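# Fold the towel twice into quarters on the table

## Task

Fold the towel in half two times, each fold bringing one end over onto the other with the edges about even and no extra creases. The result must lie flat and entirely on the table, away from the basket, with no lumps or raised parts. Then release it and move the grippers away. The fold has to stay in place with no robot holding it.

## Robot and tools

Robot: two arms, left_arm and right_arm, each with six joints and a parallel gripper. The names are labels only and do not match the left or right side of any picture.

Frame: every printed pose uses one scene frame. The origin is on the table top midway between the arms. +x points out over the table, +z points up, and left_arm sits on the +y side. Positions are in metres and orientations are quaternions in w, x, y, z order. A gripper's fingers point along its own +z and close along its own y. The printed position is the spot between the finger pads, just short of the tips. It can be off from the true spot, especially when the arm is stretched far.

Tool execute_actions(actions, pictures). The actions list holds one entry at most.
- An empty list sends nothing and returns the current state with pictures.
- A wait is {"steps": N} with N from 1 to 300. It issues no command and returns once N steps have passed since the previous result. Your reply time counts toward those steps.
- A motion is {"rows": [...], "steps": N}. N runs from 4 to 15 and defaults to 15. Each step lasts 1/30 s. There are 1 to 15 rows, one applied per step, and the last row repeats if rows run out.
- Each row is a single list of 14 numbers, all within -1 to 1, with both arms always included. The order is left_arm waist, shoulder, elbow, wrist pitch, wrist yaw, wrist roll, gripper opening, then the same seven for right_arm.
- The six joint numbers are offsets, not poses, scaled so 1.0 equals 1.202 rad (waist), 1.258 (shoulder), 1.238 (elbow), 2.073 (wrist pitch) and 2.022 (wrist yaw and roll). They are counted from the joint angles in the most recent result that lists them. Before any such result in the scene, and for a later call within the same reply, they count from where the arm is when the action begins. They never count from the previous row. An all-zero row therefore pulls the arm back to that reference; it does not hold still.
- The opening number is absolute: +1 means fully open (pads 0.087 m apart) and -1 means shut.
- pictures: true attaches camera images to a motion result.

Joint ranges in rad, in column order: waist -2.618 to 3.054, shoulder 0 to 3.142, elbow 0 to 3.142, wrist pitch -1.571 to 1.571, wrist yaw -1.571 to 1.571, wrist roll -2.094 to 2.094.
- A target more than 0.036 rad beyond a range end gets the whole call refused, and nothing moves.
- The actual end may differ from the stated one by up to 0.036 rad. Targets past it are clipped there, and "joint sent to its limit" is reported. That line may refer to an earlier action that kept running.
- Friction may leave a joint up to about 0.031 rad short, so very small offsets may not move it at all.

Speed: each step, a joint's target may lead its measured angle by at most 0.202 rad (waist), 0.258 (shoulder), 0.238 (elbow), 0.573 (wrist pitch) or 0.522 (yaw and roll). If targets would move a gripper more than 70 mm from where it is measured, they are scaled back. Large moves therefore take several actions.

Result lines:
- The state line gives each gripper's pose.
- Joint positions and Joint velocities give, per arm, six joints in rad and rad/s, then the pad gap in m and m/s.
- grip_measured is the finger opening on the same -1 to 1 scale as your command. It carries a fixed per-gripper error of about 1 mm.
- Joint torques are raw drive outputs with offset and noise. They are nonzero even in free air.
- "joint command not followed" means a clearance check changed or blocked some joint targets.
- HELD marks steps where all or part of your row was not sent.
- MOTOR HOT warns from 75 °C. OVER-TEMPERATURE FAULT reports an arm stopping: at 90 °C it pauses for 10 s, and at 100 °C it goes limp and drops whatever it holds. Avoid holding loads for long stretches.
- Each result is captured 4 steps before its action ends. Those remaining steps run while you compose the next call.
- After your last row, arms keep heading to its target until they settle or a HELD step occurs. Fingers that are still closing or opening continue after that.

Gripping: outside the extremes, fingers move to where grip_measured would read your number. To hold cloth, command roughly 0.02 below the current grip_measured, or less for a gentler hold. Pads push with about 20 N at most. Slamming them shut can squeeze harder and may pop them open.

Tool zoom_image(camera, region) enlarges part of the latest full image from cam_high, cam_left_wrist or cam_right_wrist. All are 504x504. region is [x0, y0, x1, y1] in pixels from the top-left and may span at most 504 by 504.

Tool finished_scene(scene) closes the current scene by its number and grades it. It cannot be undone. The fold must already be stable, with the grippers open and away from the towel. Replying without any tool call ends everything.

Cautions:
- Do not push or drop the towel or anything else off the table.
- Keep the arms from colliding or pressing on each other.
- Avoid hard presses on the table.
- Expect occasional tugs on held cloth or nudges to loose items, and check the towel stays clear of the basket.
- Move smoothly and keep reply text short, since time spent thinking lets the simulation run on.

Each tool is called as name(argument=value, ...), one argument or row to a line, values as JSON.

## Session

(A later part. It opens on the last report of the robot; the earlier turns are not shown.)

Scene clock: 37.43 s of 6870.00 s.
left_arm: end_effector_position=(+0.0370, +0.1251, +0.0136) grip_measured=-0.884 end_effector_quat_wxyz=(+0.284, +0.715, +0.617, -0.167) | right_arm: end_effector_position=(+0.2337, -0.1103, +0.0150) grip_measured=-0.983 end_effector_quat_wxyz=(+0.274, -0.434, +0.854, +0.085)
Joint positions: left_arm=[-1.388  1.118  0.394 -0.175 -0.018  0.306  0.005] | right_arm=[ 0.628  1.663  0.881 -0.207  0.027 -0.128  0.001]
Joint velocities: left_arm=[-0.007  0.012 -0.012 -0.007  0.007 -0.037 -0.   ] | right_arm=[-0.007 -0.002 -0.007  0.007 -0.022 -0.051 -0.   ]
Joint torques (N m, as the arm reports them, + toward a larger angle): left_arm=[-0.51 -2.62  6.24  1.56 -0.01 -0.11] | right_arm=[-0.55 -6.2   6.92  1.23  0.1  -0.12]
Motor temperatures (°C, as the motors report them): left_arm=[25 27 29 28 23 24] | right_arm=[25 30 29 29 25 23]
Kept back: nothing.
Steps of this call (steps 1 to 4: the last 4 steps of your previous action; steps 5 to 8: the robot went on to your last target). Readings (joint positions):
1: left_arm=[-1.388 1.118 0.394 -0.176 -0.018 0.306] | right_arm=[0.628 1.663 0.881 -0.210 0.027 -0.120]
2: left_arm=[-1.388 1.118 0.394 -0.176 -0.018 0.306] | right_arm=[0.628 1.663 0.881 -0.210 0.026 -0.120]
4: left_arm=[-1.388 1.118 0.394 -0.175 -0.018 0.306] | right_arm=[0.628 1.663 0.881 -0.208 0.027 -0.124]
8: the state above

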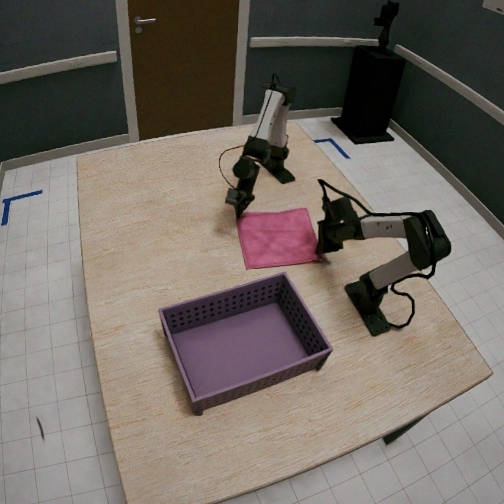

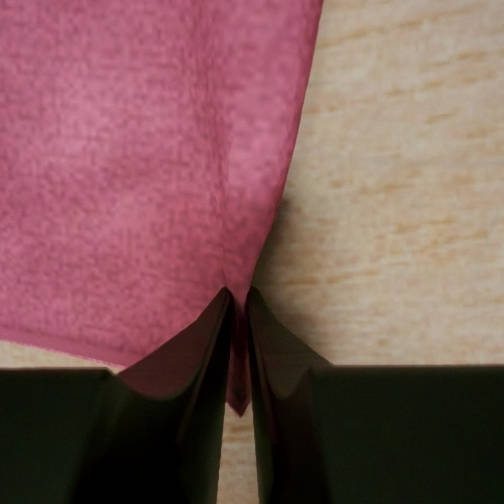

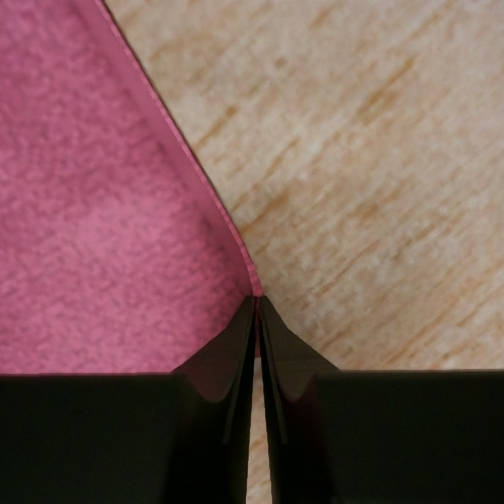

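execute_actions(
  actions=[
    {"rows":[[0,0,0,0,0,0,-1,0,-0.02,0.01,-0.02,0,0,-1],[0,0,0,0,0,0,-1,0.01,-0.04,0.02,-0.04,0,0,-1],[0,0,0,0,0,0,-1,0.025,-0.06,0.03,-0.06,0,0.01,-1],[0,0,0,0,0,0,-1,0.045,-0.08,0.04,-0.08,0,0.02,-1],[0,0,0,0,0,0,-1,0.07,-0.1,0.05,-0.1,0,0.03,-1],[0,0,0,0,0,0,-1,0.095,-0.12,0.06,-0.12,0,0.04,-1],[0,0,0,0,0,0,-1,0.12,-0.14,0.07,-0.14,0,0.05,-1],[0,0,0,0,0,0,-1,0.145,-0.16,0.08,-0.16,0,0.06,-1],[0,0,0,0,0,0,-1,0.17,-0.18,0.095,-0.18,0,0.07,-1],[0,0,0,0,0,0,-1,0.195,-0.2,0.11,-0.2,0,0.07,-1],[0,0,0,0,0,0,-1,0.22,-0.215,0.12,-0.22,0,0.07,-1],[0,0,0,0,0,0,-1,0.245,-0.23,0.13,-0.24,0,0.07,-1],[0,0,0,0,0,0,-1,0.27,-0.245,0.14,-0.255,0,0.07,-1],[0,0,0,0,0,0,-1,0.29,-0.255,0.15,-0.255,0,0.07,-1],[0,0,0,0,0,0,-1,0.305,-0.265,0.155,-0.255,0,0.07,-1]],"steps":15},
  ],
)

execute_actions(
  actions=[
    {"steps":12},
  ],
  pictures=true,
)

zoom_image(
  camera="cam_high",
  region=[210,160,350,290],
)

Scene clock: 38.10 s of 6870.00 s.
left_arm: end_effector_position=(+0.0370, +0.1251, +0.0136) grip_measured=-0.884 end_effector_quat_wxyz=(+0.284, +0.715, +0.617, -0.167) | right_arm: end_effector_position=(+0.1636, -0.0775, +0.0904) grip_measured=-0.983 end_effector_quat_wxyz=(+0.272, -0.479, +0.824, +0.130)
Joint positions: left_arm=[-1.388  1.118  0.394 -0.175 -0.018  0.306  0.005] | right_arm=[ 0.833  1.456  0.986 -0.489  0.03  -0.038  0.001]
Joint velocities: left_arm=[ 0.007  0.012 -0.002 -0.051 -0.051  0.007  0.001] | right_arm=[ 0.872 -0.759  0.51  -1.077 -0.007  0.227  0.   ]
Joint torques (N m, as the arm reports them, + toward a larger angle): left_arm=[-0.53 -2.51  6.3   1.59 -0.01 -0.13] | right_arm=[-0.19 -8.42  7.56  1.19  0.03  0.02]
Motor temperatures (°C, as the motors report them): left_arm=[25 27 29 28 23 24] | right_arm=[25 30 29 29 25 23]
Steps of this call (steps 1 to 9: the robot went on to your last target; steps 10 to 20: the first 11 steps of this action). Readings (joint positions):
10: left_arm=[-1.388 1.118 0.394 -0.175 -0.018 0.306] | right_arm=[0.628 1.663 0.881 -0.207 0.027 -0.129]
11: left_arm=[-1.388 1.118 0.394 -0.175 -0.018 0.306] | right_arm=[0.628 1.658 0.882 -0.215 0.027 -0.129]
13: left_arm=[-1.388 1.118 0.394 -0.175 -0.018 0.306] | right_arm=[0.637 1.634 0.891 -0.258 0.028 -0.121]
17: left_arm=[-1.388 1.118 0.394 -0.175 -0.018 0.306] | right_arm=[0.734 1.538 0.935 -0.386 0.031 -0.076]
20: the state above

Scene clock: 38.50 s of 6870.00 s.
left_arm: end_effector_position=(+0.0370, +0.1251, +0.0136) grip_measured=-0.884 end_effector_quat_wxyz=(+0.284, +0.715, +0.617, -0.167) | right_arm: end_effector_position=(+0.1029, -0.0774, +0.1314) grip_measured=-0.983 end_effector_quat_wxyz=(+0.250, -0.529, +0.796, +0.153)
Joint positions: left_arm=[-1.388  1.118  0.394 -0.175 -0.018  0.306  0.005] | right_arm=[ 0.99   1.338  1.062 -0.7    0.025  0.001  0.001]
Joint velocities: left_arm=[-0.002 -0.007 -0.007  0.022  0.007  0.007 -0.001] | right_arm=[-0.012 -0.002  0.012 -0.125 -0.11   0.022 -0.001]
Joint torques (N m, as the arm reports them, + toward a larger angle): left_arm=[-0.54 -2.57  6.17  1.58 -0.01 -0.1 ] | right_arm=[-0.37 -6.23  7.9   1.33  0.01  0.11]
Motor temperatures (°C, as the motors report them): left_arm=[25 27 29 28 23 24] | right_arm=[25 30 29 29 25 23]
Kept back: nothing.
Steps of this call (steps 1 to 4: the last 4 steps of your previous action; steps 5 to 12: the robot went on to your last target). Readings (joint positions):
1: left_arm=[-1.388 1.118 0.394 -0.175 -0.018 0.306] | right_arm=[0.864 1.431 1.003 -0.523 0.030 -0.029]
2: left_arm=[-1.388 1.118 0.394 -0.175 -0.018 0.306] | right_arm=[0.894 1.407 1.019 -0.556 0.029 -0.022]
4: left_arm=[-1.388 1.118 0.394 -0.175 -0.018 0.306] | right_arm=[0.950 1.369 1.044 -0.611 0.028 -0.013]
8: left_arm=[-1.388 1.118 0.394 -0.175 -0.018 0.306] | right_arm=[0.990 1.338 1.062 -0.665 0.025 -0.004]
12: the state above

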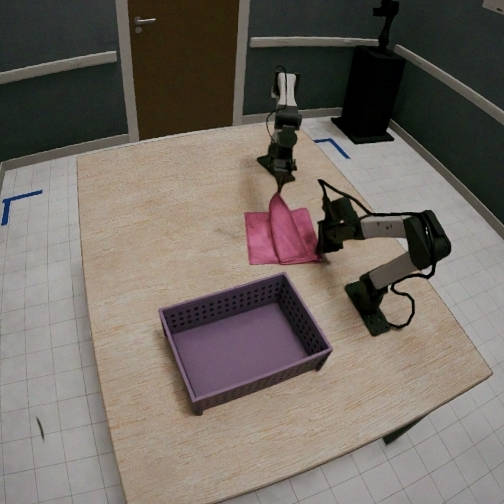

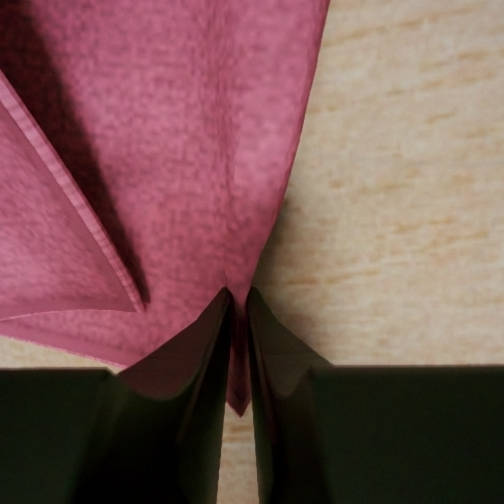

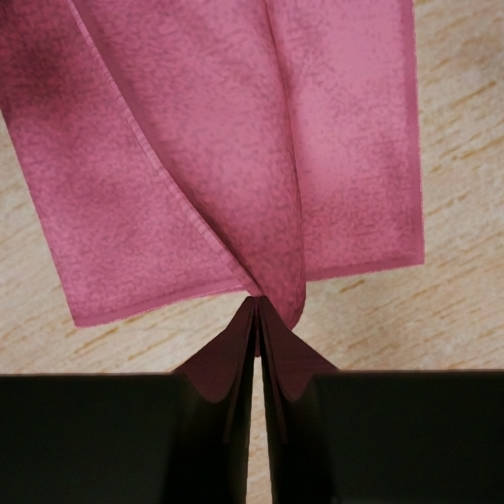

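Region (210, 160, 350, 290) of cam_high's 504x504 image, scaled by 3.600, with more detail than that image has; it fills the top 468 rows of this view, and the rest is white.

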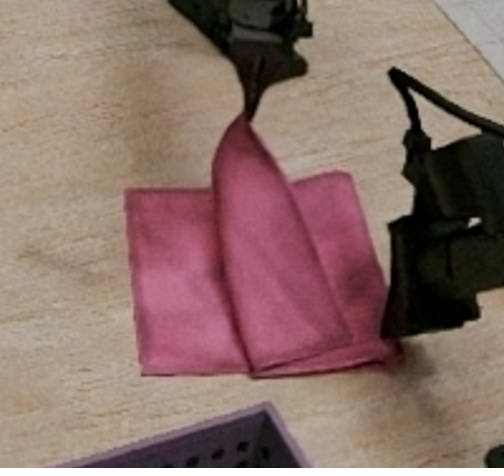

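execute_actions(
  actions=[
    {"rows":[[0,0,0,0,0,0,-0.6,0,0,0,0,0,0,-1],[0,0,0,0,0,0,-0.3,0,0,0,0,0,0,-1],[0,-0.02,0.03,-0.03,0,0,0,0,0,0,0,0,0,-1],[0,-0.04,0.06,-0.07,0,0,0.1,0,0,0,0,0,0,-1],[0,-0.06,0.09,-0.11,0,-0.02,0.1,0.02,0,0,0,0,0,-1],[-0.02,-0.08,0.12,-0.16,0,-0.04,0.1,0.05,0,0,0,0,0,-1],[-0.05,-0.1,0.15,-0.21,0,-0.06,0.1,0.085,0,0,0,0,0,-1],[-0.08,-0.115,0.18,-0.26,0,-0.08,0.1,0.12,0,0,0,0,0,-1],[-0.11,-0.125,0.21,-0.31,0,-0.1,0.1,0.16,0,0,0,0,0,-1],[-0.14,-0.125,0.24,-0.35,0,-0.13,0.1,0.2,0.01,0,0.01,0,0,-1],[-0.17,-0.125,0.265,-0.375,0,-0.155,0.1,0.24,0.02,-0.01,0.02,0,0,-1],[-0.2,-0.125,0.265,-0.375,0,-0.155,0.1,0.28,0.03,-0.02,0.03,0,0,-1],[-0.22,-0.125,0.265,-0.375,0,-0.155,0.1,0.32,0.04,-0.03,0.03,0,0,-1],[-0.22,-0.125,0.265,-0.375,0,-0.155,0.1,0.355,0.045,-0.035,0.03,0,0,-1],[-0.22,-0.125,0.265,-0.375,0,-0.155,0.1,0.38,0.045,-0.035,0.03,0,0,-1]],"steps":15},
  ],
)

execute_actions(
  actions=[
    {"steps":14},
  ],
  pictures=true,
)

zoom_image(
  camera="cam_high",
  region=[220,160,370,290],
)

Scene clock: 39.43 s of 6870.00 s.
left_arm: end_effector_position=(-0.0017, +0.1336, +0.0869) grip_measured=+0.100 end_effector_quat_wxyz=(+0.246, +0.714, +0.627, -0.192) | right_arm: end_effector_position=(+0.0456, -0.0611, +0.1306) grip_measured=-0.983 end_effector_quat_wxyz=(+0.233, -0.602, +0.744, +0.172)
Joint positions: left_arm=[-1.521  0.977  0.657 -0.617 -0.022  0.156  0.048] | right_arm=[ 1.182  1.338  1.062 -0.708  0.032  0.004  0.001]
Joint velocities: left_arm=[-1.057 -0.295  1.175 -1.927  0.007 -1.048 -0.   ] | right_arm=[ 1.414 -0.012  0.002  0.183 -0.022 -0.007  0.   ]
Joint torques (N m, as the arm reports them, + toward a larger angle): left_arm=[-1.   -1.94  6.19  1.12  0.   -0.12] | right_arm=[ 0.81 -3.23  5.88  1.52 -0.07 -0.05]
Motor temperatures (°C, as the motors report them): left_arm=[25 27 29 28 23 24] | right_arm=[25 30 29 29 25 23]
Steps of this call (steps 1 to 17: the robot went on to your last target; steps 18 to 28: the first 11 steps of this action). Readings (joint positions):
18: left_arm=[-1.388 1.118 0.394 -0.175 -0.018 0.306] | right_arm=[0.990 1.338 1.062 -0.721 0.025 0.004]
19: left_arm=[-1.388 1.118 0.394 -0.175 -0.018 0.306] | right_arm=[0.990 1.338 1.062 -0.720 0.025 0.004]
21: left_arm=[-1.388 1.111 0.408 -0.205 -0.018 0.306] | right_arm=[0.990 1.338 1.062 -0.719 0.025 0.004]
25: left_arm=[-1.420 1.034 0.529 -0.414 -0.022 0.250] | right_arm=[1.048 1.338 1.062 -0.718 0.031 0.004]
28: the state above

Scene clock: 39.90 s of 6870.00 s.
left_arm: end_effector_position=(-0.0325, +0.1878, +0.0859) grip_measured=+0.100 end_effector_quat_wxyz=(+0.146, +0.727, +0.654, -0.148) | right_arm: end_effector_position=(-0.0391, -0.0497, +0.1128) grip_measured=-0.983 end_effector_quat_wxyz=(+0.198, -0.698, +0.659, +0.197)
Joint positions: left_arm=[-1.643  0.961  0.724 -0.915 -0.016  0.007  0.048] | right_arm=[ 1.446  1.38   1.033 -0.658  0.022  0.004  0.001]
Joint velocities: left_arm=[-0.002 -0.002 -0.002 -0.139  0.007 -0.081  0.001] | right_arm=[-0.002  0.002 -0.022  0.066 -0.051  0.007  0.001]
Joint torques (N m, as the arm reports them, + toward a larger angle): left_arm=[-1.19 -1.75  6.36  1.05 -0.06 -0.16] | right_arm=[-0.67 -4.84  5.72  1.46 -0.02 -0.02]
Motor temperatures (°C, as the motors report them): left_arm=[25 27 29 28 23 24] | right_arm=[25 30 29 29 25 23]
Kept back: nothing.
Steps of this call (steps 1 to 4: the last 4 steps of your previous action; steps 5 to 14: the robot went on to your last target). Readings (joint positions):
1: left_arm=[-1.558 0.969 0.691 -0.671 -0.022 0.125] | right_arm=[1.232 1.340 1.062 -0.699 0.031 0.004]
2: left_arm=[-1.593 0.964 0.712 -0.711 -0.021 0.100] | right_arm=[1.282 1.344 1.061 -0.685 0.031 0.004]
4: left_arm=[-1.635 0.961 0.724 -0.774 -0.016 0.064] | right_arm=[1.375 1.359 1.052 -0.664 0.029 0.004]
8: left_arm=[-1.643 0.961 0.724 -0.871 -0.016 0.026] | right_arm=[1.446 1.379 1.034 -0.660 0.021 0.004]
14: the state above

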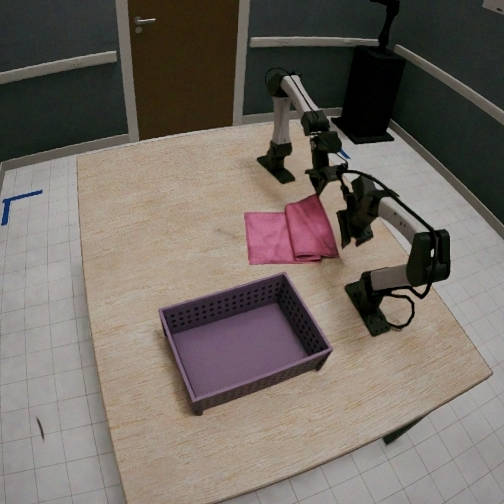

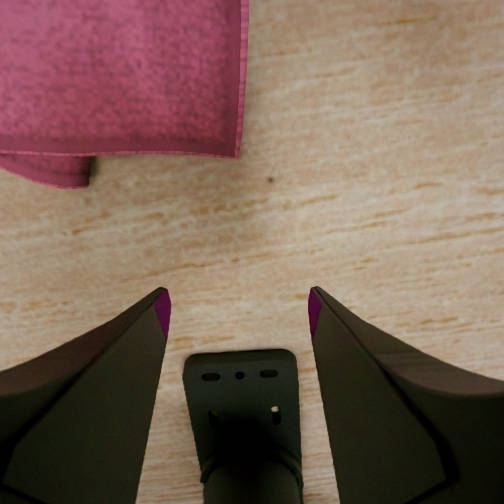

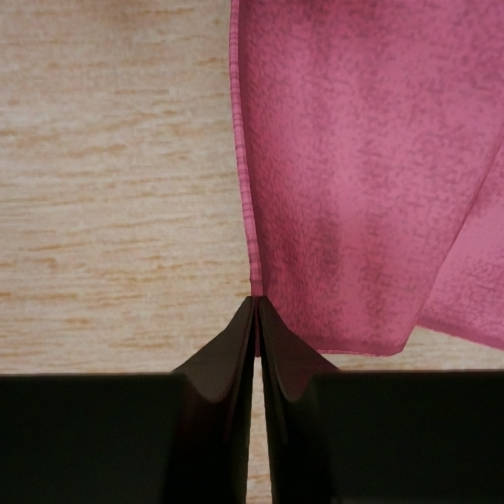

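Region (220, 160, 370, 290) of cam_high's 504x504 image, scaled by 3.360, with more detail than that image has; it fills the top 437 rows of this view, and the rest is white.

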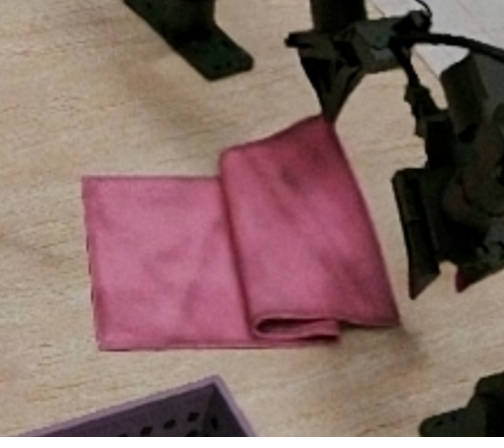

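execute_actions(
  actions=[
    {"rows":[[0.005,0,-0.02,0.04,0,0,0,0,0,0,0,0,0,-1],[0.01,0,-0.04,0.08,0,0,-0.1,0,0,0,0,0,0,-1],[0.018,0,-0.07,0.12,0,0,-0.1,0,0,0,0,0,0,-1],[0.018,0,-0.1,0.16,0,0,-0.1,0,0,0,0,0,0,-1],[0.018,0,-0.13,0.2,0,0,-0.1,0,0,0,0,0,0,-1],[0.018,0.01,-0.155,0.24,0,0,-0.1,0,0,0,0,0,0,-1],[0.018,0.02,-0.18,0.27,0,0,-0.1,0,0,0,0,0,0,-1],[0.018,0.03,-0.2,0.3,0,0,-0.1,0,0,0,0,0,0,-1],[0.018,0.04,-0.22,0.33,0,0,-0.1,0,0,0,0,0,0,-1],[0.018,0.05,-0.235,0.354,0,0,-0.1,0,0,0,0,0,0,-1],[0.018,0.06,-0.25,0.354,0,0,-0.1,0,0,0,0,0,0,-1],[0.018,0.07,-0.26,0.354,0,0,-0.1,0,0,0,0,0,0,-1],[0.018,0.08,-0.27,0.354,0,0,-0.1,0,0,0,0,0,0,-1],[0.018,0.09,-0.278,0.354,0,0,-0.1,0,0,0,0,0,0,-1],[0.018,0.1,-0.278,0.354,0,0,-0.1,0,0,0,0,0,0,-1]],"steps":15},
  ],
)

execute_actions(
  actions=[
    {"steps":11},
  ],
  pictures=true,
)

Scene clock: 40.63 s of 6870.00 s.
left_arm: end_effector_position=(-0.0358, +0.1359, +0.0396) grip_measured=-0.100 end_effector_quat_wxyz=(+0.220, +0.699, +0.641, -0.230) | right_arm: end_effector_position=(-0.0391, -0.0496, +0.1129) grip_measured=-0.983 end_effector_quat_wxyz=(+0.198, -0.698, +0.659, +0.197)
Joint positions: left_arm=[-1.633  1.001  0.471 -0.395 -0.016  0.     0.039] | right_arm=[ 1.446  1.38   1.033 -0.657  0.022  0.004  0.001]
Joint velocities: left_arm=[ 0.002  0.383 -0.618  1.297  0.037  0.007  0.001] | right_arm=[-0.027 -0.022  0.002  0.022 -0.037  0.037 -0.001]
Joint torques (N m, as the arm reports them, + toward a larger angle): left_arm=[ 0.33 -1.23  5.39  1.61 -0.01 -0.03] | right_arm=[-0.46 -5.84  6.9   1.38  0.    0.03]
Motor temperatures (°C, as the motors report them): left_arm=[25 27 29 28 23 24] | right_arm=[25 30 29 29 25 23]
Steps of this call (steps 1 to 11: the robot went on to your last target; steps 12 to 22: the first 11 steps of this action). Readings (joint positions):
12: left_arm=[-1.643 0.961 0.724 -0.920 -0.016 0.000] | right_arm=[1.446 1.380 1.033 -0.657 0.022 0.004]
13: left_arm=[-1.643 0.961 0.719 -0.897 -0.016 0.000] | right_arm=[1.446 1.380 1.033 -0.657 0.022 0.004]
15: left_arm=[-1.638 0.961 0.685 -0.804 -0.016 0.000] | right_arm=[1.446 1.380 1.033 -0.657 0.022 0.004]
19: left_arm=[-1.633 0.967 0.553 -0.561 -0.016 0.000] | right_arm=[1.446 1.380 1.033 -0.657 0.022 0.004]
22: the state above

Scene clock: 41.00 s of 6870.00 s.
left_arm: end_effector_position=(-0.0368, +0.1243, +0.0195) grip_measured=-0.100 end_effector_quat_wxyz=(+0.231, +0.695, +0.637, -0.242) | right_arm: end_effector_position=(-0.0391, -0.0496, +0.1129) grip_measured=-0.983 end_effector_quat_wxyz=(+0.198, -0.698, +0.659, +0.197)
Joint positions: left_arm=[-1.633  1.075  0.4   -0.214 -0.016  0.     0.039] | right_arm=[ 1.446  1.38   1.033 -0.657  0.022  0.004  0.001]
Joint velocities: left_arm=[-0.012 -0.012  0.002  0.125 -0.022 -0.037  0.   ] | right_arm=[-0.007  0.002  0.012 -0.022 -0.037 -0.051 -0.   ]
Joint torques (N m, as the arm reports them, + toward a larger angle): left_arm=[ 0.43 -1.55  5.12  1.65 -0.01 -0.01] | right_arm=[-0.44 -6.09  6.96  1.35  0.02 -0.02]
Motor temperatures (°C, as the motors report them): left_arm=[25 27 29 28 23 24] | right_arm=[25 30 29 29 25 23]
Kept back: nothing.
Steps of this call (steps 1 to 4: the last 4 steps of your previous action; steps 5 to 11: the robot went on to your last target). Readings (joint positions):
1: left_arm=[-1.633 1.014 0.453 -0.354 -0.016 0.000] | right_arm=[1.446 1.380 1.033 -0.657 0.022 0.004]
2: left_arm=[-1.633 1.027 0.437 -0.322 -0.016 0.000] | right_arm=[1.446 1.380 1.033 -0.657 0.022 0.004]
4: left_arm=[-1.633 1.051 0.414 -0.277 -0.016 0.000] | right_arm=[1.446 1.380 1.033 -0.657 0.022 0.004]
8: left_arm=[-1.633 1.075 0.400 -0.237 -0.016 0.000] | right_arm=[1.446 1.380 1.033 -0.657 0.022 0.004]
11: the state above

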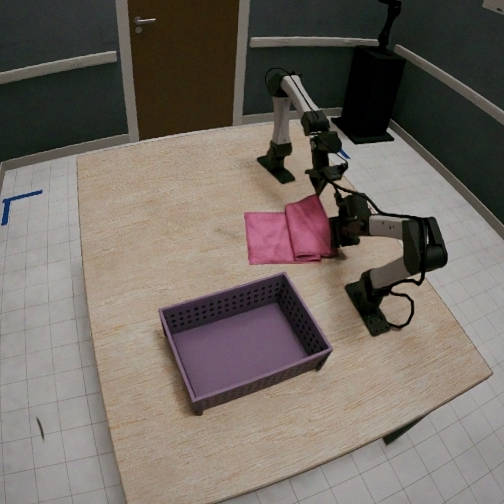

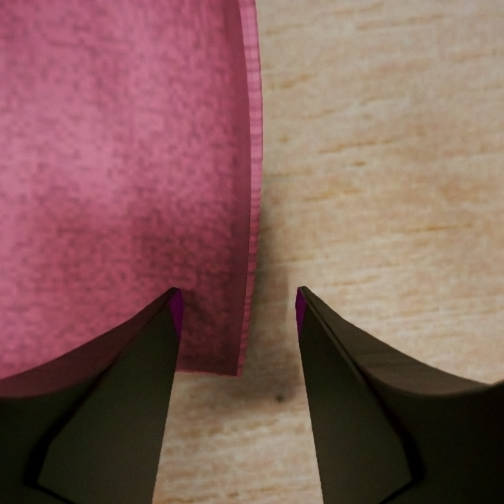

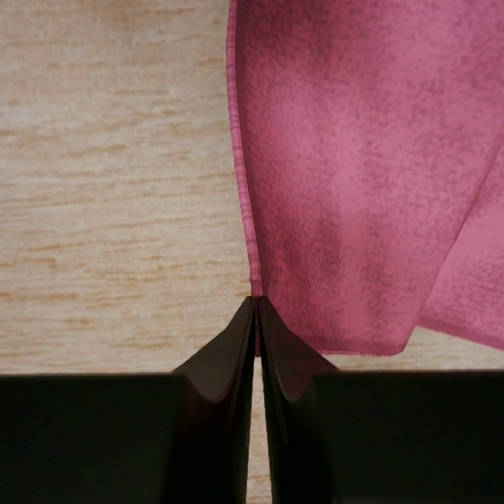

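execute_actions(
  actions=[
    {"rows":[[0,0.02,0,0,0,0,-0.1,0,0,0,0,0,0,-1],[0,0.04,0,0,0,0,-0.1,0,0,0,0,0,0,-1],[0,0.05,0,0,0,0,-0.1,0,0,0,0,0,0,-1],[0,0.05,0,0,0,0,-0.1,0,0,0,0,0,0,-1],[0,0.05,0,0,0,0,-0.25,0,0,0,0,0,0,-1],[0,0.05,0,0,0,0,-0.4,0,0,0,0,0,0,-1],[0,0.05,0,0,0,0,-0.55,0,0,0,0,0,0,-1],[0,0.05,0,0,0,0,-0.7,0,0,0,0,0,0,-1],[0,0.05,0,0,0,0,-0.85,0,0,0,0,0,0,-1],[0,0.05,0,0,0,0,-1,0,0,0,0,0,0,-1]],"steps":12},
  ],
)

execute_actions(
  actions=[
    {"steps":5},
  ],
  pictures=true,
)

Scene clock: 41.50 s of 6870.00 s.
left_arm: end_effector_position=(-0.0367, +0.1253, +0.0104) grip_measured=-0.616 end_effector_quat_wxyz=(+0.221, +0.699, +0.640, -0.231) | right_arm: end_effector_position=(-0.0391, -0.0496, +0.1129) grip_measured=-0.983 end_effector_quat_wxyz=(+0.198, -0.698, +0.659, +0.197)
Joint positions: left_arm=[-1.633  1.124  0.4   -0.197 -0.016  0.     0.017] | right_arm=[ 1.446  1.38   1.033 -0.657  0.022  0.004  0.001]
Joint velocities: left_arm=[-0.007 -0.007  0.007 -0.051 -0.022  0.022 -0.148] | right_arm=[ 0.042 -0.012 -0.007  0.007  0.007 -0.022 -0.   ]
Joint torques (N m, as the arm reports them, + toward a larger angle): left_arm=[-0.61 -1.7   6.23  1.42  0.   -0.1 ] | right_arm=[-0.4  -6.01  6.74  1.33 -0.02 -0.02]
Motor temperatures (°C, as the motors report them): left_arm=[25 27 29 28 23 24] | right_arm=[25 30 30 29 25 23]
Steps of this call (steps 1 to 7: the robot went on to your last target; steps 8 to 15: the first 8 steps of this action). Readings (joint positions):
8: left_arm=[-1.633 1.076 0.400 -0.196 -0.016 0.000] | right_arm=[1.446 1.380 1.033 -0.657 0.022 0.004]
9: left_arm=[-1.633 1.081 0.400 -0.196 -0.016 0.000] | right_arm=[1.446 1.380 1.033 -0.657 0.022 0.004]
11: left_arm=[-1.633 1.105 0.400 -0.197 -0.016 0.000] | right_arm=[1.446 1.380 1.033 -0.657 0.022 0.004]
15: the state above

Scene clock: 41.67 s of 6870.00 s.
left_arm: end_effector_position=(-0.0367, +0.1253, +0.0104) grip_measured=-1.000 end_effector_quat_wxyz=(+0.221, +0.699, +0.640, -0.231) | right_arm: end_effector_position=(-0.0391, -0.0496, +0.1129) grip_measured=-0.983 end_effector_quat_wxyz=(+0.198, -0.698, +0.659, +0.197)
Joint positions: left_arm=[-1.633  1.124  0.4   -0.197 -0.016  0.     0.   ] | right_arm=[ 1.446  1.38   1.033 -0.657  0.022  0.004  0.001]
Joint velocities: left_arm=[0.007 0.007 0.012 0.022 0.022 0.022 0.   ] | right_arm=[ 0.002  0.002 -0.002  0.007 -0.037  0.007 -0.   ]
Joint torques (N m, as the arm reports them, + toward a larger angle): left_arm=[-0.53 -1.6   6.28  1.4  -0.02 -0.05] | right_arm=[-0.3  -6.19  6.65  1.4  -0.06 -0.02]
Motor temperatures (°C, as the motors report them): left_arm=[25 27 29 28 23 24] | right_arm=[25 30 30 29 25 23]
Kept back: nothing.
Steps of this call (steps 1 to 4: the last 4 steps of your previous action; step 5: the robot went on to your last target). Readings (joint positions):
1: left_arm=[-1.633 1.124 0.400 -0.197 -0.016 0.000] | right_arm=[1.446 1.380 1.033 -0.657 0.022 0.004]
2: left_arm=[-1.633 1.124 0.400 -0.197 -0.016 0.000] | right_arm=[1.446 1.380 1.033 -0.657 0.022 0.004]
4: left_arm=[-1.633 1.124 0.400 -0.197 -0.016 0.000] | right_arm=[1.446 1.380 1.033 -0.657 0.022 0.004]
5: the state above

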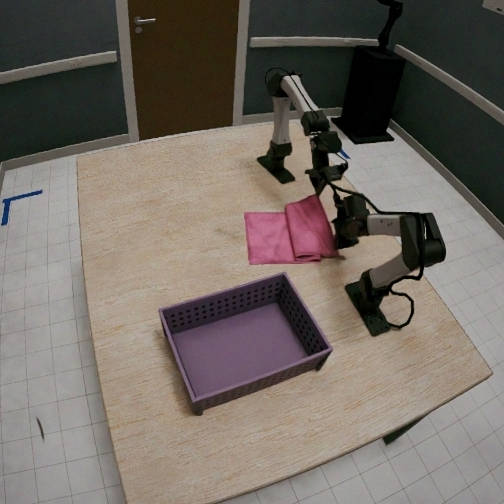

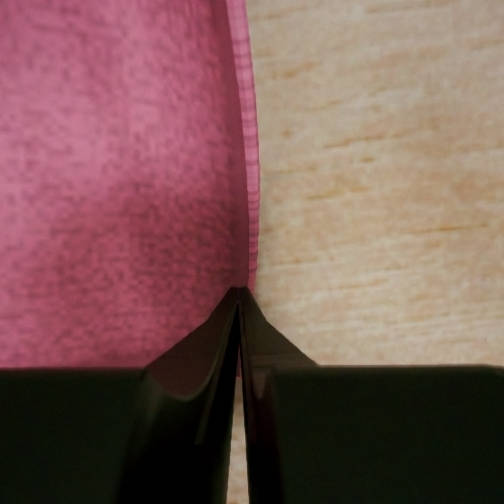

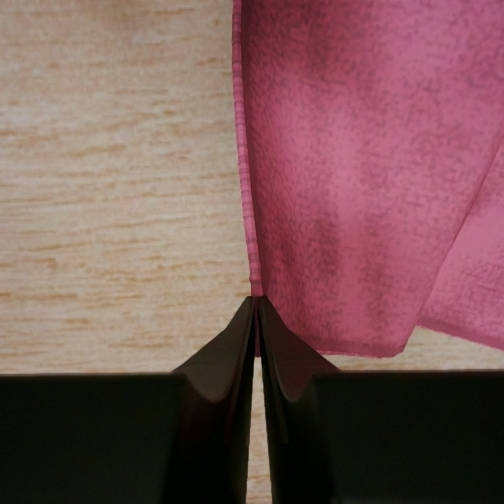

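Miss. Retry with roll +0.25 (outer finger lower, tip shifted inward).

execute_actions(
  actions=[
    {"rows":[[0,-0.03,0,0,0,0,-1,0,0,0,0,0,0,-1],[0,-0.06,0,0,0,0.06,-0.8,0,0,0,0,0,0,-1],[0,-0.07,0,0,0,0.13,-0.5,0,0,0,0,0,0,-1],[0,-0.07,0,0,0,0.13,-0.2,0,0,0,0,0,0,-1],[0,-0.07,0,0,0,0.13,0.1,0,0,0,0,0,0,-1],[0,-0.05,0,0,0,0.13,0.1,0,0,0,0,0,0,-1],[0,-0.03,0,0,0,0.13,0.1,0,0,0,0,0,0,-1],[0,-0.01,0,0,0,0.13,0.1,0,0,0,0,0,0,-1],[0,0.01,0,0,0,0.13,0.1,0,0,0,0,0,0,-1],[0,0.03,0,0,0,0.13,0.1,0,0,0,0,0,0,-1]],"steps":13},
  ],
)

execute_actions(
  actions=[
    {"rows":[[0,0.035,0,0,0,0,-0.02,0,0,0,0,0,0,-1],[0,0.035,0,0,0,0,-0.15,0,0,0,0,0,0,-1],[0,0.035,0,0,0,0,-0.27,0,0,0,0,0,0,-1],[0,0.035,0,0,0,0,-0.4,0,0,0,0,0,0,-1],[0,0.035,0,0,0,0,-0.52,0,0,0,0,0,0,-1],[0,0.035,0,0,0,0,-0.65,0,0,0,0,0,0,-1],[0,0.035,0,0,0,0,-0.77,0,0,0,0,0,0,-1],[0,0.035,0,0,0,0,-0.9,0,0,0,0,0,0,-1],[0,0.035,0,0,0,0,-1,0,0,0,0,0,0,-1]],"steps":15},
  ],
  pictures=true,
)

Scene clock: 42.27 s of 6870.00 s.
left_arm: end_effector_position=(-0.0290, +0.1181, +0.0226) grip_measured=+0.099 end_effector_quat_wxyz=(+0.262, +0.753, +0.561, -0.224) | right_arm: end_effector_position=(-0.0391, -0.0496, +0.1129) grip_measured=-0.983 end_effector_quat_wxyz=(+0.198, -0.698, +0.659, +0.197)
Joint positions: left_arm=[-1.633  1.077  0.4   -0.19  -0.016  0.204  0.048] | right_arm=[ 1.446  1.38   1.033 -0.657  0.022  0.004  0.001]
Joint velocities: left_arm=[-0.017  0.52  -0.017  0.051 -0.051  0.315  0.001] | right_arm=[-0.002 -0.007  0.012 -0.022  0.051 -0.081 -0.001]
Joint torques (N m, as the arm reports them, + toward a larger angle): left_arm=[-0.49 -0.54  6.39  1.52  0.    0.  ] | right_arm=[-0.4  -6.01  6.82  1.36  0.01 -0.05]
Motor temperatures (°C, as the motors report them): left_arm=[25 27 29 28 23 24] | right_arm=[25 30 30 29 25 23]
Steps of this call (steps 1 to 9: the robot went on to your last target; steps 10 to 18: the first 9 steps of this action). Readings (joint positions):
10: left_arm=[-1.633 1.121 0.400 -0.197 -0.016 0.000] | right_arm=[1.446 1.380 1.033 -0.657 0.022 0.004]
11: left_arm=[-1.633 1.109 0.400 -0.198 -0.016 0.016] | right_arm=[1.446 1.380 1.033 -0.657 0.022 0.004]
13: left_arm=[-1.633 1.071 0.400 -0.197 -0.016 0.097] | right_arm=[1.446 1.380 1.033 -0.657 0.022 0.004]
17: left_arm=[-1.633 1.062 0.400 -0.191 -0.016 0.191] | right_arm=[1.446 1.380 1.033 -0.657 0.022 0.004]
18: the state above

Scene clock: 42.77 s of 6870.00 s.
left_arm: end_effector_position=(-0.0303, +0.1196, +0.0086) grip_measured=-0.943 end_effector_quat_wxyz=(+0.242, +0.769, +0.554, -0.209) | right_arm: end_effector_position=(-0.0391, -0.0496, +0.1129) grip_measured=-0.983 end_effector_quat_wxyz=(+0.198, -0.698, +0.659, +0.197)
Joint positions: left_arm=[-1.634  1.154  0.403 -0.169 -0.003  0.229  0.003] | right_arm=[ 1.446  1.38   1.033 -0.657  0.022  0.004  0.001]
Joint velocities: left_arm=[-0.002  0.002 -0.002  0.022 -0.007 -0.022  0.   ] | right_arm=[-0.027  0.012  0.012  0.007  0.022 -0.066  0.   ]
Joint torques (N m, as the arm reports them, + toward a larger angle): left_arm=[-0.32 -0.84  6.14  1.38 -0.1  -0.05] | right_arm=[-0.37 -6.08  6.83  1.39 -0.01 -0.05]
Motor temperatures (°C, as the motors report them): left_arm=[25 27 29 28 23 24] | right_arm=[25 30 30 29 25 23]
Steps of this call (steps 1 to 4: the last 4 steps of your previous action; steps 5 to 15: the first 11 steps of this action, its rows measured from where the robot was after step 4). Readings (joint positions):
4: left_arm=[-1.633 1.140 0.403 -0.189 -0.014 0.233] | right_arm=[1.446 1.380 1.033 -0.657 0.022 0.004]
5: left_arm=[-1.633 1.141 0.403 -0.189 -0.009 0.233] | right_arm=[1.446 1.380 1.033 -0.657 0.022 0.004]
6: left_arm=[-1.633 1.145 0.403 -0.189 0.003 0.231] | right_arm=[1.446 1.380 1.033 -0.657 0.022 0.004]
8: left_arm=[-1.633 1.147 0.403 -0.190 0.026 0.227] | right_arm=[1.446 1.380 1.033 -0.657 0.022 0.004]
12: left_arm=[-1.634 1.154 0.403 -0.175 0.008 0.228] | right_arm=[1.446 1.380 1.033 -0.657 0.022 0.004]
15: the state above

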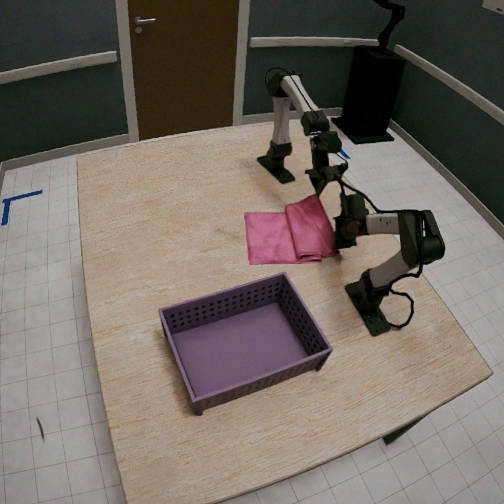

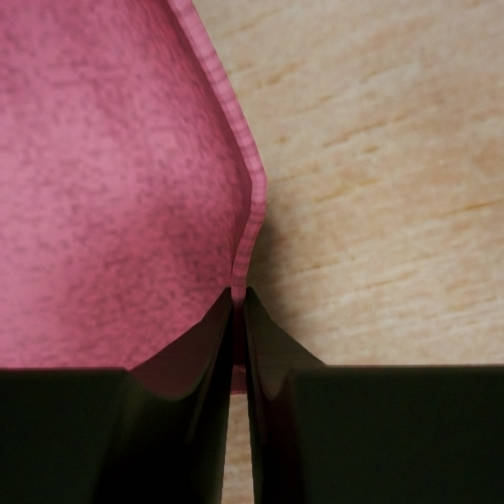

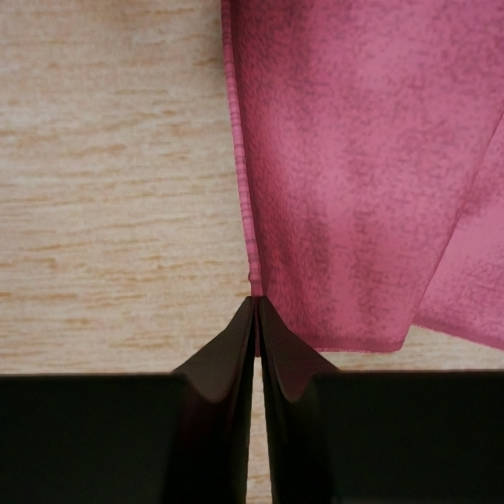

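execute_actions(
  actions=[
    {"rows":[[0,-0.02,0.02,-0.02,0,0,-1,0,0,0,0,0,0,-1],[0,-0.04,0.04,-0.04,0,0,-1,0,0,0,0,0,0,-1],[-0.005,-0.055,0.065,-0.07,0,0,-1,0,0,0,0,0,0,-1],[-0.01,-0.07,0.09,-0.1,0,0,-1,0,0,0,0,0,0.01,-1],[-0.02,-0.085,0.115,-0.13,0,0,-1,0.005,0,0,0,0,0.02,-1],[-0.03,-0.1,0.14,-0.16,0,0,-1,0.01,0,0.005,0,0,0.03,-1],[-0.04,-0.11,0.165,-0.19,0,0,-1,0.02,0,0.01,0,0,0.04,-1],[-0.05,-0.12,0.19,-0.215,0,0,-1,0.03,0,0.02,0,0,0.05,-1],[-0.065,-0.13,0.215,-0.24,0,0,-1,0.04,0,0.03,-0.01,0,0.06,-1],[-0.08,-0.14,0.24,-0.26,0,0,-1,0.05,0,0.045,-0.02,0,0.07,-1],[-0.095,-0.15,0.27,-0.28,0,0,-1,0.06,0,0.06,-0.03,0,0.08,-1],[-0.11,-0.16,0.3,-0.3,0,0,-1,0.075,0,0.075,-0.04,0,0.09,-1],[-0.13,-0.17,0.33,-0.32,0,0,-1,0.09,0,0.095,-0.05,0,0.1,-1],[-0.15,-0.175,0.36,-0.335,0,0,-1,0.105,0.005,0.115,-0.055,0,0.11,-1],[-0.17,-0.18,0.39,-0.35,0,0,-1,0.12,0.01,0.135,-0.055,0,0.12,-1]],"steps":15},
  ],
)

execute_actions(
  actions=[
    {"steps":10},
  ],
  pictures=true,
)

Scene clock: 43.77 s of 6870.00 s.
left_arm: end_effector_position=(-0.0496, +0.1130, +0.0974) grip_measured=-0.943 end_effector_quat_wxyz=(+0.255, +0.780, +0.521, -0.236) | right_arm: end_effector_position=(-0.0547, -0.0503, +0.1183) grip_measured=-0.983 end_effector_quat_wxyz=(+0.186, -0.683, +0.675, +0.209)
Joint positions: left_arm=[-1.706  1.     0.669 -0.53  -0.005  0.229  0.002] | right_arm=[ 1.484  1.38   1.055 -0.679  0.022  0.087  0.001]
Joint velocities: left_arm=[-0.496 -0.344  0.96  -1.311 -0.022 -0.081  0.   ] | right_arm=[ 0.349  0.017  0.403 -0.432 -0.081  0.52  -0.   ]
Joint torques (N m, as the arm reports them, + toward a larger angle): left_arm=[-1.37 -3.07  7.46  1.51  0.01 -0.08] | right_arm=[ 0.73 -5.89  9.16  1.48  0.08  0.12]
Motor temperatures (°C, as the motors report them): left_arm=[25 27 29 28 23 24] | right_arm=[25 30 30 29 25 23]
Steps of this call (steps 1 to 4: the last 4 steps of your previous action; steps 5 to 15: the robot went on to your last target; steps 16 to 19: nothing new was sent; steps 20 to 30: the first 11 steps of this action). Readings (joint positions):
20: left_arm=[-1.634 1.152 0.406 -0.171 -0.003 0.229] | right_arm=[1.446 1.380 1.033 -0.657 0.022 0.004]
21: left_arm=[-1.634 1.145 0.412 -0.182 -0.003 0.229] | right_arm=[1.446 1.380 1.033 -0.657 0.022 0.004]
23: left_arm=[-1.634 1.117 0.444 -0.239 -0.003 0.229] | right_arm=[1.446 1.380 1.033 -0.657 0.022 0.006]
27: left_arm=[-1.662 1.044 0.567 -0.402 -0.004 0.229] | right_arm=[1.452 1.380 1.033 -0.657 0.022 0.041]
30: the state above

Scene clock: 44.10 s of 6870.00 s.
left_arm: end_effector_position=(-0.0763, +0.1352, +0.1600) grip_measured=-0.943 end_effector_quat_wxyz=(+0.243, +0.808, +0.471, -0.256) | right_arm: end_effector_position=(-0.0952, -0.0377, +0.1611) grip_measured=-0.983 end_effector_quat_wxyz=(+0.180, -0.665, +0.677, +0.260)
Joint positions: left_arm=[-1.828  0.929  0.885 -0.806 -0.002  0.229  0.002] | right_arm=[ 1.583  1.38   1.19  -0.737  0.021  0.216  0.001]
Joint velocities: left_arm=[-0.002  0.002 -0.012 -0.462  0.007 -0.022  0.001] | right_arm=[-0.017 -0.012 -0.017 -0.125 -0.022  0.066  0.001]
Joint torques (N m, as the arm reports them, + toward a larger angle): left_arm=[-1.21 -1.73  6.76  1.47 -0.01 -0.11] | right_arm=[ 0.02 -5.02  7.69  1.42 -0.04  0.04]
Motor temperatures (°C, as the motors report them): left_arm=[25 27 29 28 23 24] | right_arm=[25 30 30 29 25 23]
Kept back: nothing.
Steps of this call (steps 1 to 4: the last 4 steps of your previous action; steps 5 to 10: the robot went on to your last target). Readings (joint positions):
1: left_arm=[-1.724 0.987 0.703 -0.574 -0.005 0.229] | right_arm=[1.498 1.380 1.071 -0.691 0.022 0.104]
2: left_arm=[-1.743 0.976 0.737 -0.618 -0.005 0.229] | right_arm=[1.513 1.380 1.090 -0.704 0.022 0.122]
4: left_arm=[-1.787 0.956 0.808 -0.702 -0.005 0.229] | right_arm=[1.548 1.380 1.137 -0.727 0.022 0.158]
8: left_arm=[-1.828 0.930 0.884 -0.779 -0.002 0.229] | right_arm=[1.583 1.380 1.189 -0.731 0.021 0.204]
10: the state above

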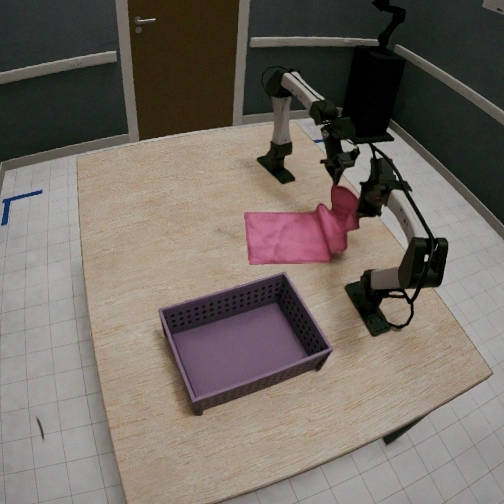

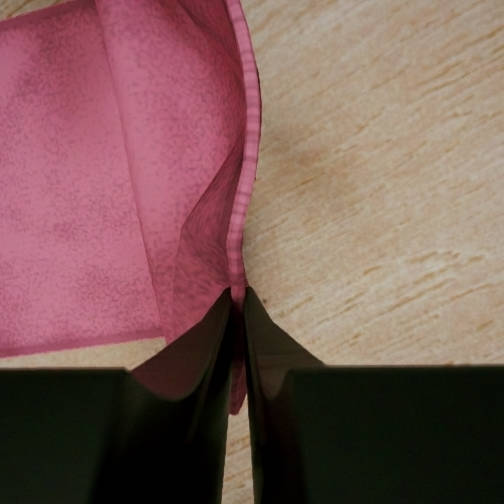

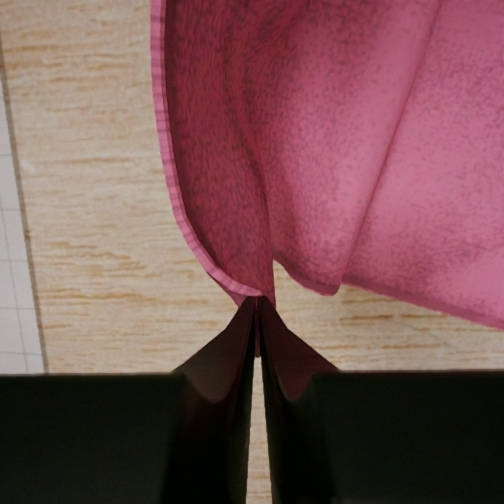

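execute_actions(
  actions=[
    {"rows":[[0.02,0,0.004,-0.03,0,0.01,-1,-0.005,-0.01,-0.01,0,0,0,-1],[0.05,0.005,0.008,-0.03,0,0.02,-1,-0.015,-0.02,-0.02,0,0,-0.01,-1],[0.085,0.01,0.012,-0.03,0,0.035,-1,-0.03,-0.03,-0.03,0,0,-0.02,-1],[0.12,0.02,0.016,-0.025,0,0.05,-1,-0.05,-0.04,-0.04,0,0,-0.03,-1],[0.16,0.03,0.02,-0.02,0,0.065,-1,-0.075,-0.05,-0.05,0,0,-0.04,-1],[0.2,0.04,0.024,-0.015,0,0.08,-1,-0.105,-0.06,-0.06,0,0,-0.05,-1],[0.24,0.05,0.028,-0.01,0,0.095,-1,-0.135,-0.07,-0.07,0,0,-0.06,-1],[0.28,0.065,0.032,0,0,0.11,-1,-0.165,-0.08,-0.08,0.005,0,-0.07,-1],[0.32,0.08,0.036,0.01,0,0.125,-1,-0.195,-0.09,-0.09,0.01,0,-0.08,-1],[0.36,0.095,0.04,0.02,0,0.14,-1,-0.225,-0.1,-0.1,0.015,0,-0.09,-1],[0.395,0.11,0.044,0.03,0,0.15,-1,-0.255,-0.11,-0.11,0.02,0,-0.1,-1],[0.43,0.125,0.048,0.04,0,0.16,-1,-0.285,-0.12,-0.12,0.02,0,-0.11,-1],[0.46,0.14,0.052,0.045,0,0.16,-1,-0.31,-0.128,-0.13,0.02,0,-0.11,-1],[0.49,0.155,0.056,0.045,0,0.16,-1,-0.335,-0.134,-0.14,0.02,0,-0.11,-1],[0.508,0.165,0.058,0.045,0,0.16,-1,-0.352,-0.138,-0.15,0.02,0,-0.11,-1]],"steps":15},
  ],
)

execute_actions(
  actions=[
    {"steps":12},
  ],
  pictures=true,
)

Scene clock: 45.00 s of 6870.00 s.
left_arm: end_effector_position=(+0.0251, +0.1220, +0.1515) grip_measured=-0.944 end_effector_quat_wxyz=(+0.276, +0.768, +0.555, -0.162) | right_arm: end_effector_position=(-0.0122, -0.0547, +0.1532) grip_measured=-0.983 end_effector_quat_wxyz=(+0.221, -0.623, +0.716, +0.224)
Joint positions: left_arm=[-1.439  1.019  0.917 -0.817  0.003  0.418  0.002] | right_arm=[ 1.347  1.288  1.092 -0.735  0.019  0.101  0.001]
Joint velocities: left_arm=[ 1.311  0.559  0.134  0.462 -0.051  0.696  0.   ] | right_arm=[-1.038 -0.383 -0.364  0.198  0.007 -0.52  -0.   ]
Joint torques (N m, as the arm reports them, + toward a larger angle): left_arm=[ 0.02 -1.21  7.55  1.59  0.   -0.01] | right_arm=[-0.86 -7.14  5.85  1.52 -0.02 -0.08]
Motor temperatures (°C, as the motors report them): left_arm=[25 27 30 28 23 24] | right_arm=[25 30 30 29 25 23]
Steps of this call (steps 1 to 16: the robot went on to your last target; steps 17 to 27: the first 11 steps of this action). Readings (joint positions):
17: left_arm=[-1.826 0.929 0.885 -0.867 -0.002 0.231] | right_arm=[1.583 1.380 1.190 -0.755 0.021 0.235]
18: left_arm=[-1.816 0.929 0.885 -0.867 -0.000 0.237] | right_arm=[1.583 1.380 1.190 -0.755 0.021 0.231]
20: left_arm=[-1.761 0.930 0.885 -0.867 0.003 0.261] | right_arm=[1.569 1.372 1.179 -0.748 0.020 0.212]
24: left_arm=[-1.582 0.966 0.901 -0.855 0.003 0.343] | right_arm=[1.461 1.327 1.129 -0.746 0.017 0.153]
27: the state above

Scene clock: 45.40 s of 6870.00 s.
left_arm: end_effector_position=(+0.0915, +0.1108, +0.1449) grip_measured=-0.944 end_effector_quat_wxyz=(+0.300, +0.739, +0.593, -0.111) | right_arm: end_effector_position=(+0.0457, -0.0752, +0.1471) grip_measured=-0.983 end_effector_quat_wxyz=(+0.254, -0.588, +0.743, +0.194)
Joint positions: left_arm=[-1.225  1.128  0.939 -0.731 -0.005  0.536  0.002] | right_arm=[ 1.167  1.227  1.022 -0.716  0.023  0.011  0.001]
Joint velocities: left_arm=[ 0.007  0.002 -0.002  0.066 -0.007  0.11   0.   ] | right_arm=[-0.012  0.007 -0.012 -0.007 -0.051 -0.051 -0.002]
Joint torques (N m, as the arm reports them, + toward a larger angle): left_arm=[-0.08 -2.56  7.89  1.6   0.06 -0.02] | right_arm=[-1.13 -6.27  5.6   1.62 -0.12 -0.12]
Motor temperatures (°C, as the motors report them): left_arm=[25 27 30 28 23 24] | right_arm=[25 30 30 29 25 23]
Kept back: nothing.
Steps of this call (steps 1 to 4: the last 4 steps of your previous action; steps 5 to 12: the robot went on to your last target). Readings (joint positions):
1: left_arm=[-1.394 1.038 0.922 -0.801 0.002 0.443] | right_arm=[1.310 1.275 1.080 -0.730 0.019 0.083]
2: left_arm=[-1.352 1.058 0.926 -0.785 0.001 0.463] | right_arm=[1.274 1.263 1.068 -0.725 0.019 0.067]
4: left_arm=[-1.277 1.096 0.936 -0.759 0.000 0.492] | right_arm=[1.211 1.240 1.045 -0.718 0.020 0.045]
8: left_arm=[-1.225 1.128 0.939 -0.737 -0.005 0.522] | right_arm=[1.167 1.227 1.023 -0.717 0.023 0.022]
12: the state above

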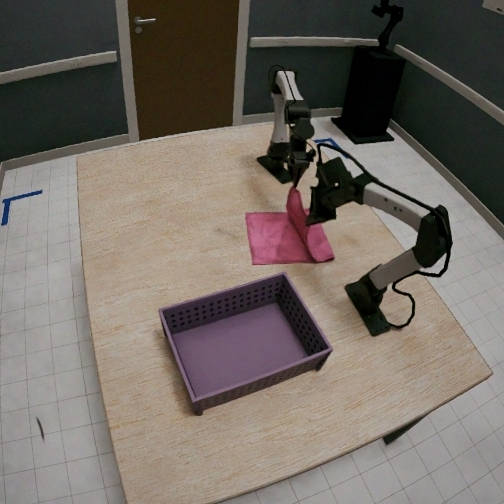

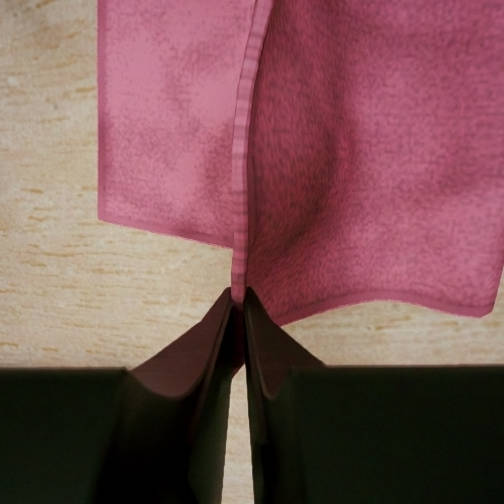

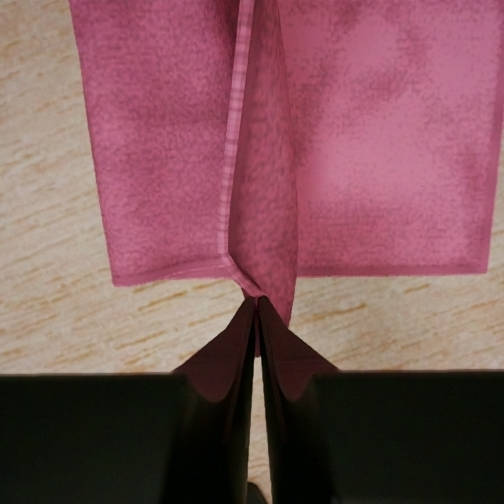

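execute_actions(
  actions=[
    {"rows":[[0.015,0.02,0.02,0.01,0,0.01,-1,-0.025,0.005,0,0.01,0,-0.01,-1],[0.035,0.05,0.04,0.02,0,0.02,-1,-0.055,0.015,0,0.02,0,-0.02,-1],[0.055,0.08,0.06,0.03,0,0.035,-1,-0.09,0.025,0,0.03,0,-0.03,-1],[0.075,0.115,0.08,0.04,0,0.05,-1,-0.125,0.04,0,0.04,0,-0.04,-1],[0.095,0.15,0.095,0.055,0,0.065,-1,-0.16,0.055,-0.01,0.055,0,-0.05,-1],[0.115,0.185,0.105,0.07,0,0.08,-1,-0.19,0.07,-0.02,0.07,0,-0.06,-1],[0.135,0.22,0.11,0.09,0,0.095,-1,-0.22,0.085,-0.035,0.09,0,-0.07,-1],[0.15,0.255,0.11,0.11,0,0.11,-1,-0.25,0.1,-0.05,0.11,0,-0.08,-1],[0.165,0.29,0.105,0.135,0,0.125,-1,-0.275,0.115,-0.07,0.13,0,-0.085,-1],[0.18,0.32,0.095,0.16,0,0.135,-1,-0.295,0.13,-0.09,0.15,0,-0.085,-1],[0.19,0.35,0.08,0.185,0,0.135,-1,-0.315,0.145,-0.11,0.17,0,-0.085,-1],[0.2,0.38,0.065,0.205,0,0.135,-1,-0.33,0.16,-0.13,0.19,0,-0.085,-1],[0.21,0.405,0.05,0.22,0,0.135,-1,-0.345,0.175,-0.15,0.2,0,-0.085,-1],[0.22,0.43,0.035,0.22,0,0.135,-1,-0.358,0.19,-0.17,0.2,0,-0.085,-1],[0.225,0.447,0.02,0.22,0,0.135,-1,-0.368,0.205,-0.19,0.2,0,-0.085,-1]],"steps":15},
  ],
)

execute_actions(
  actions=[
    {"steps":14},
  ],
  pictures=true,
)

zoom_image(
  camera="cam_high",
  region=[210,180,350,290],
)

Scene clock: 46.73 s of 6870.00 s.
left_arm: end_effector_position=(+0.1873, +0.0609, +0.1169) grip_measured=-0.944 end_effector_quat_wxyz=(+0.316, +0.737, +0.596, -0.054) | right_arm: end_effector_position=(+0.1572, -0.0863, +0.1112) grip_measured=-0.983 end_effector_quat_wxyz=(+0.300, -0.508, +0.796, +0.138)
Joint positions: left_arm=[-1.034  1.478  1.07  -0.511 -0.001  0.718  0.002] | right_arm=[ 0.84   1.348  0.954 -0.505  0.021 -0.111  0.001]
Joint velocities: left_arm=[ 0.481  1.277 -0.002  0.96  -0.037  0.564  0.   ] | right_arm=[-0.794  0.598 -0.686  1.048 -0.066 -0.227  0.   ]
Joint torques (N m, as the arm reports them, + toward a larger angle): left_arm=[-0.02 -5.09  4.67  1.56 -0.01 -0.02] | right_arm=[-0.69 -3.65  4.6   1.38  0.01 -0.05]
Motor temperatures (°C, as the motors report them): left_arm=[25 26 30 28 23 24] | right_arm=[25 30 30 29 25 23]
Steps of this call (steps 1 to 29: the robot went on to your last target; steps 30 to 40: the first 11 steps of this action). Readings (joint positions):
30: left_arm=[-1.225 1.129 0.940 -0.727 -0.005 0.546] | right_arm=[1.165 1.227 1.022 -0.714 0.023 0.003]
31: left_arm=[-1.219 1.136 0.946 -0.728 -0.004 0.549] | right_arm=[1.155 1.227 1.022 -0.712 0.021 -0.001]
33: left_arm=[-1.188 1.181 0.983 -0.720 -0.002 0.571] | right_arm=[1.101 1.230 1.022 -0.698 0.018 -0.019]
37: left_arm=[-1.094 1.346 1.063 -0.623 -0.001 0.650] | right_arm=[0.940 1.288 1.011 -0.608 0.019 -0.073]
40: the state above

Scene clock: 47.20 s of 6870.00 s.
left_arm: end_effector_position=(+0.2173, +0.0673, +0.0311) grip_measured=-0.944 end_effector_quat_wxyz=(+0.271, +0.750, +0.602, -0.027) | right_arm: end_effector_position=(+0.1806, -0.1180, +0.0346) grip_measured=-0.983 end_effector_quat_wxyz=(+0.260, -0.488, +0.827, +0.095)
Joint positions: left_arm=[-0.962  1.696  0.975 -0.297  0.001  0.797  0.002] | right_arm=[ 0.732  1.48   0.794 -0.324  0.022 -0.148  0.001]
Joint velocities: left_arm=[ 0.002 -0.007 -0.007  0.037 -0.022 -0.037 -0.002] | right_arm=[-0.007  0.002 -0.012  0.022 -0.051 -0.081 -0.001]
Joint torques (N m, as the arm reports them, + toward a larger angle): left_arm=[ 0.02 -7.63  5.46  1.49 -0.04 -0.04] | right_arm=[-1.11 -6.25  5.86  1.55 -0.02 -0.11]
Motor temperatures (°C, as the motors report them): left_arm=[25 27 30 28 23 24] | right_arm=[25 30 30 29 25 23]
Kept back: nothing.
Steps of this call (steps 1 to 4: the last 4 steps of your previous action; steps 5 to 14: the robot went on to your last target). Readings (joint positions):
1: left_arm=[-1.018 1.522 1.067 -0.471 -0.002 0.735] | right_arm=[0.814 1.370 0.928 -0.470 0.022 -0.119]
2: left_arm=[-1.004 1.561 1.058 -0.429 -0.002 0.748] | right_arm=[0.792 1.391 0.902 -0.438 0.022 -0.125]
4: left_arm=[-0.980 1.629 1.029 -0.364 -0.002 0.766] | right_arm=[0.756 1.433 0.850 -0.389 0.023 -0.134]
8: left_arm=[-0.962 1.695 0.977 -0.327 -0.002 0.787] | right_arm=[0.732 1.480 0.795 -0.358 0.023 -0.143]
14: the state above

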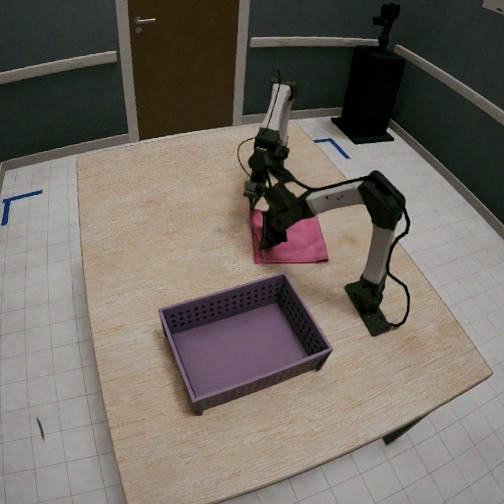

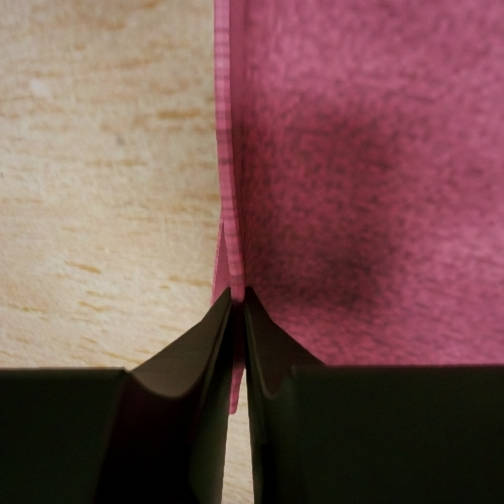

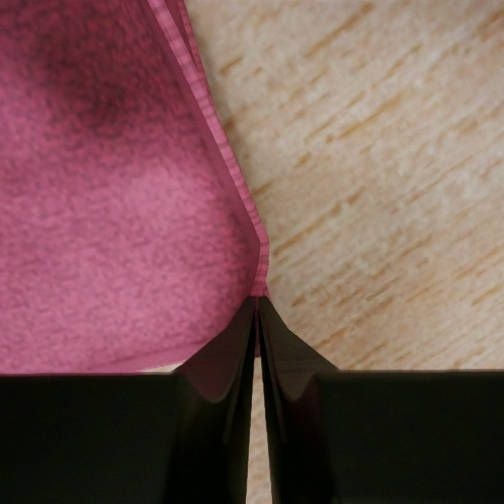

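Region (210, 180, 350, 290) of cam_high's 504x504 image, scaled by 3.600, with more detail than that image has; it fills the top 396 rows of this view, and the rest is white.

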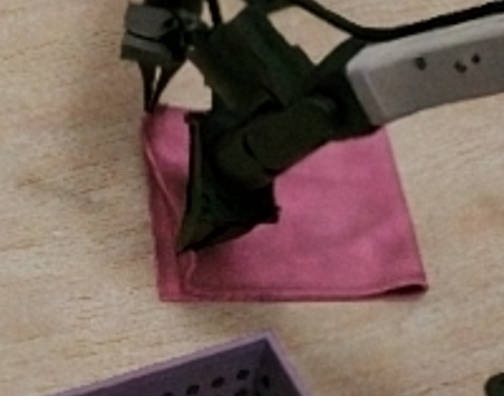

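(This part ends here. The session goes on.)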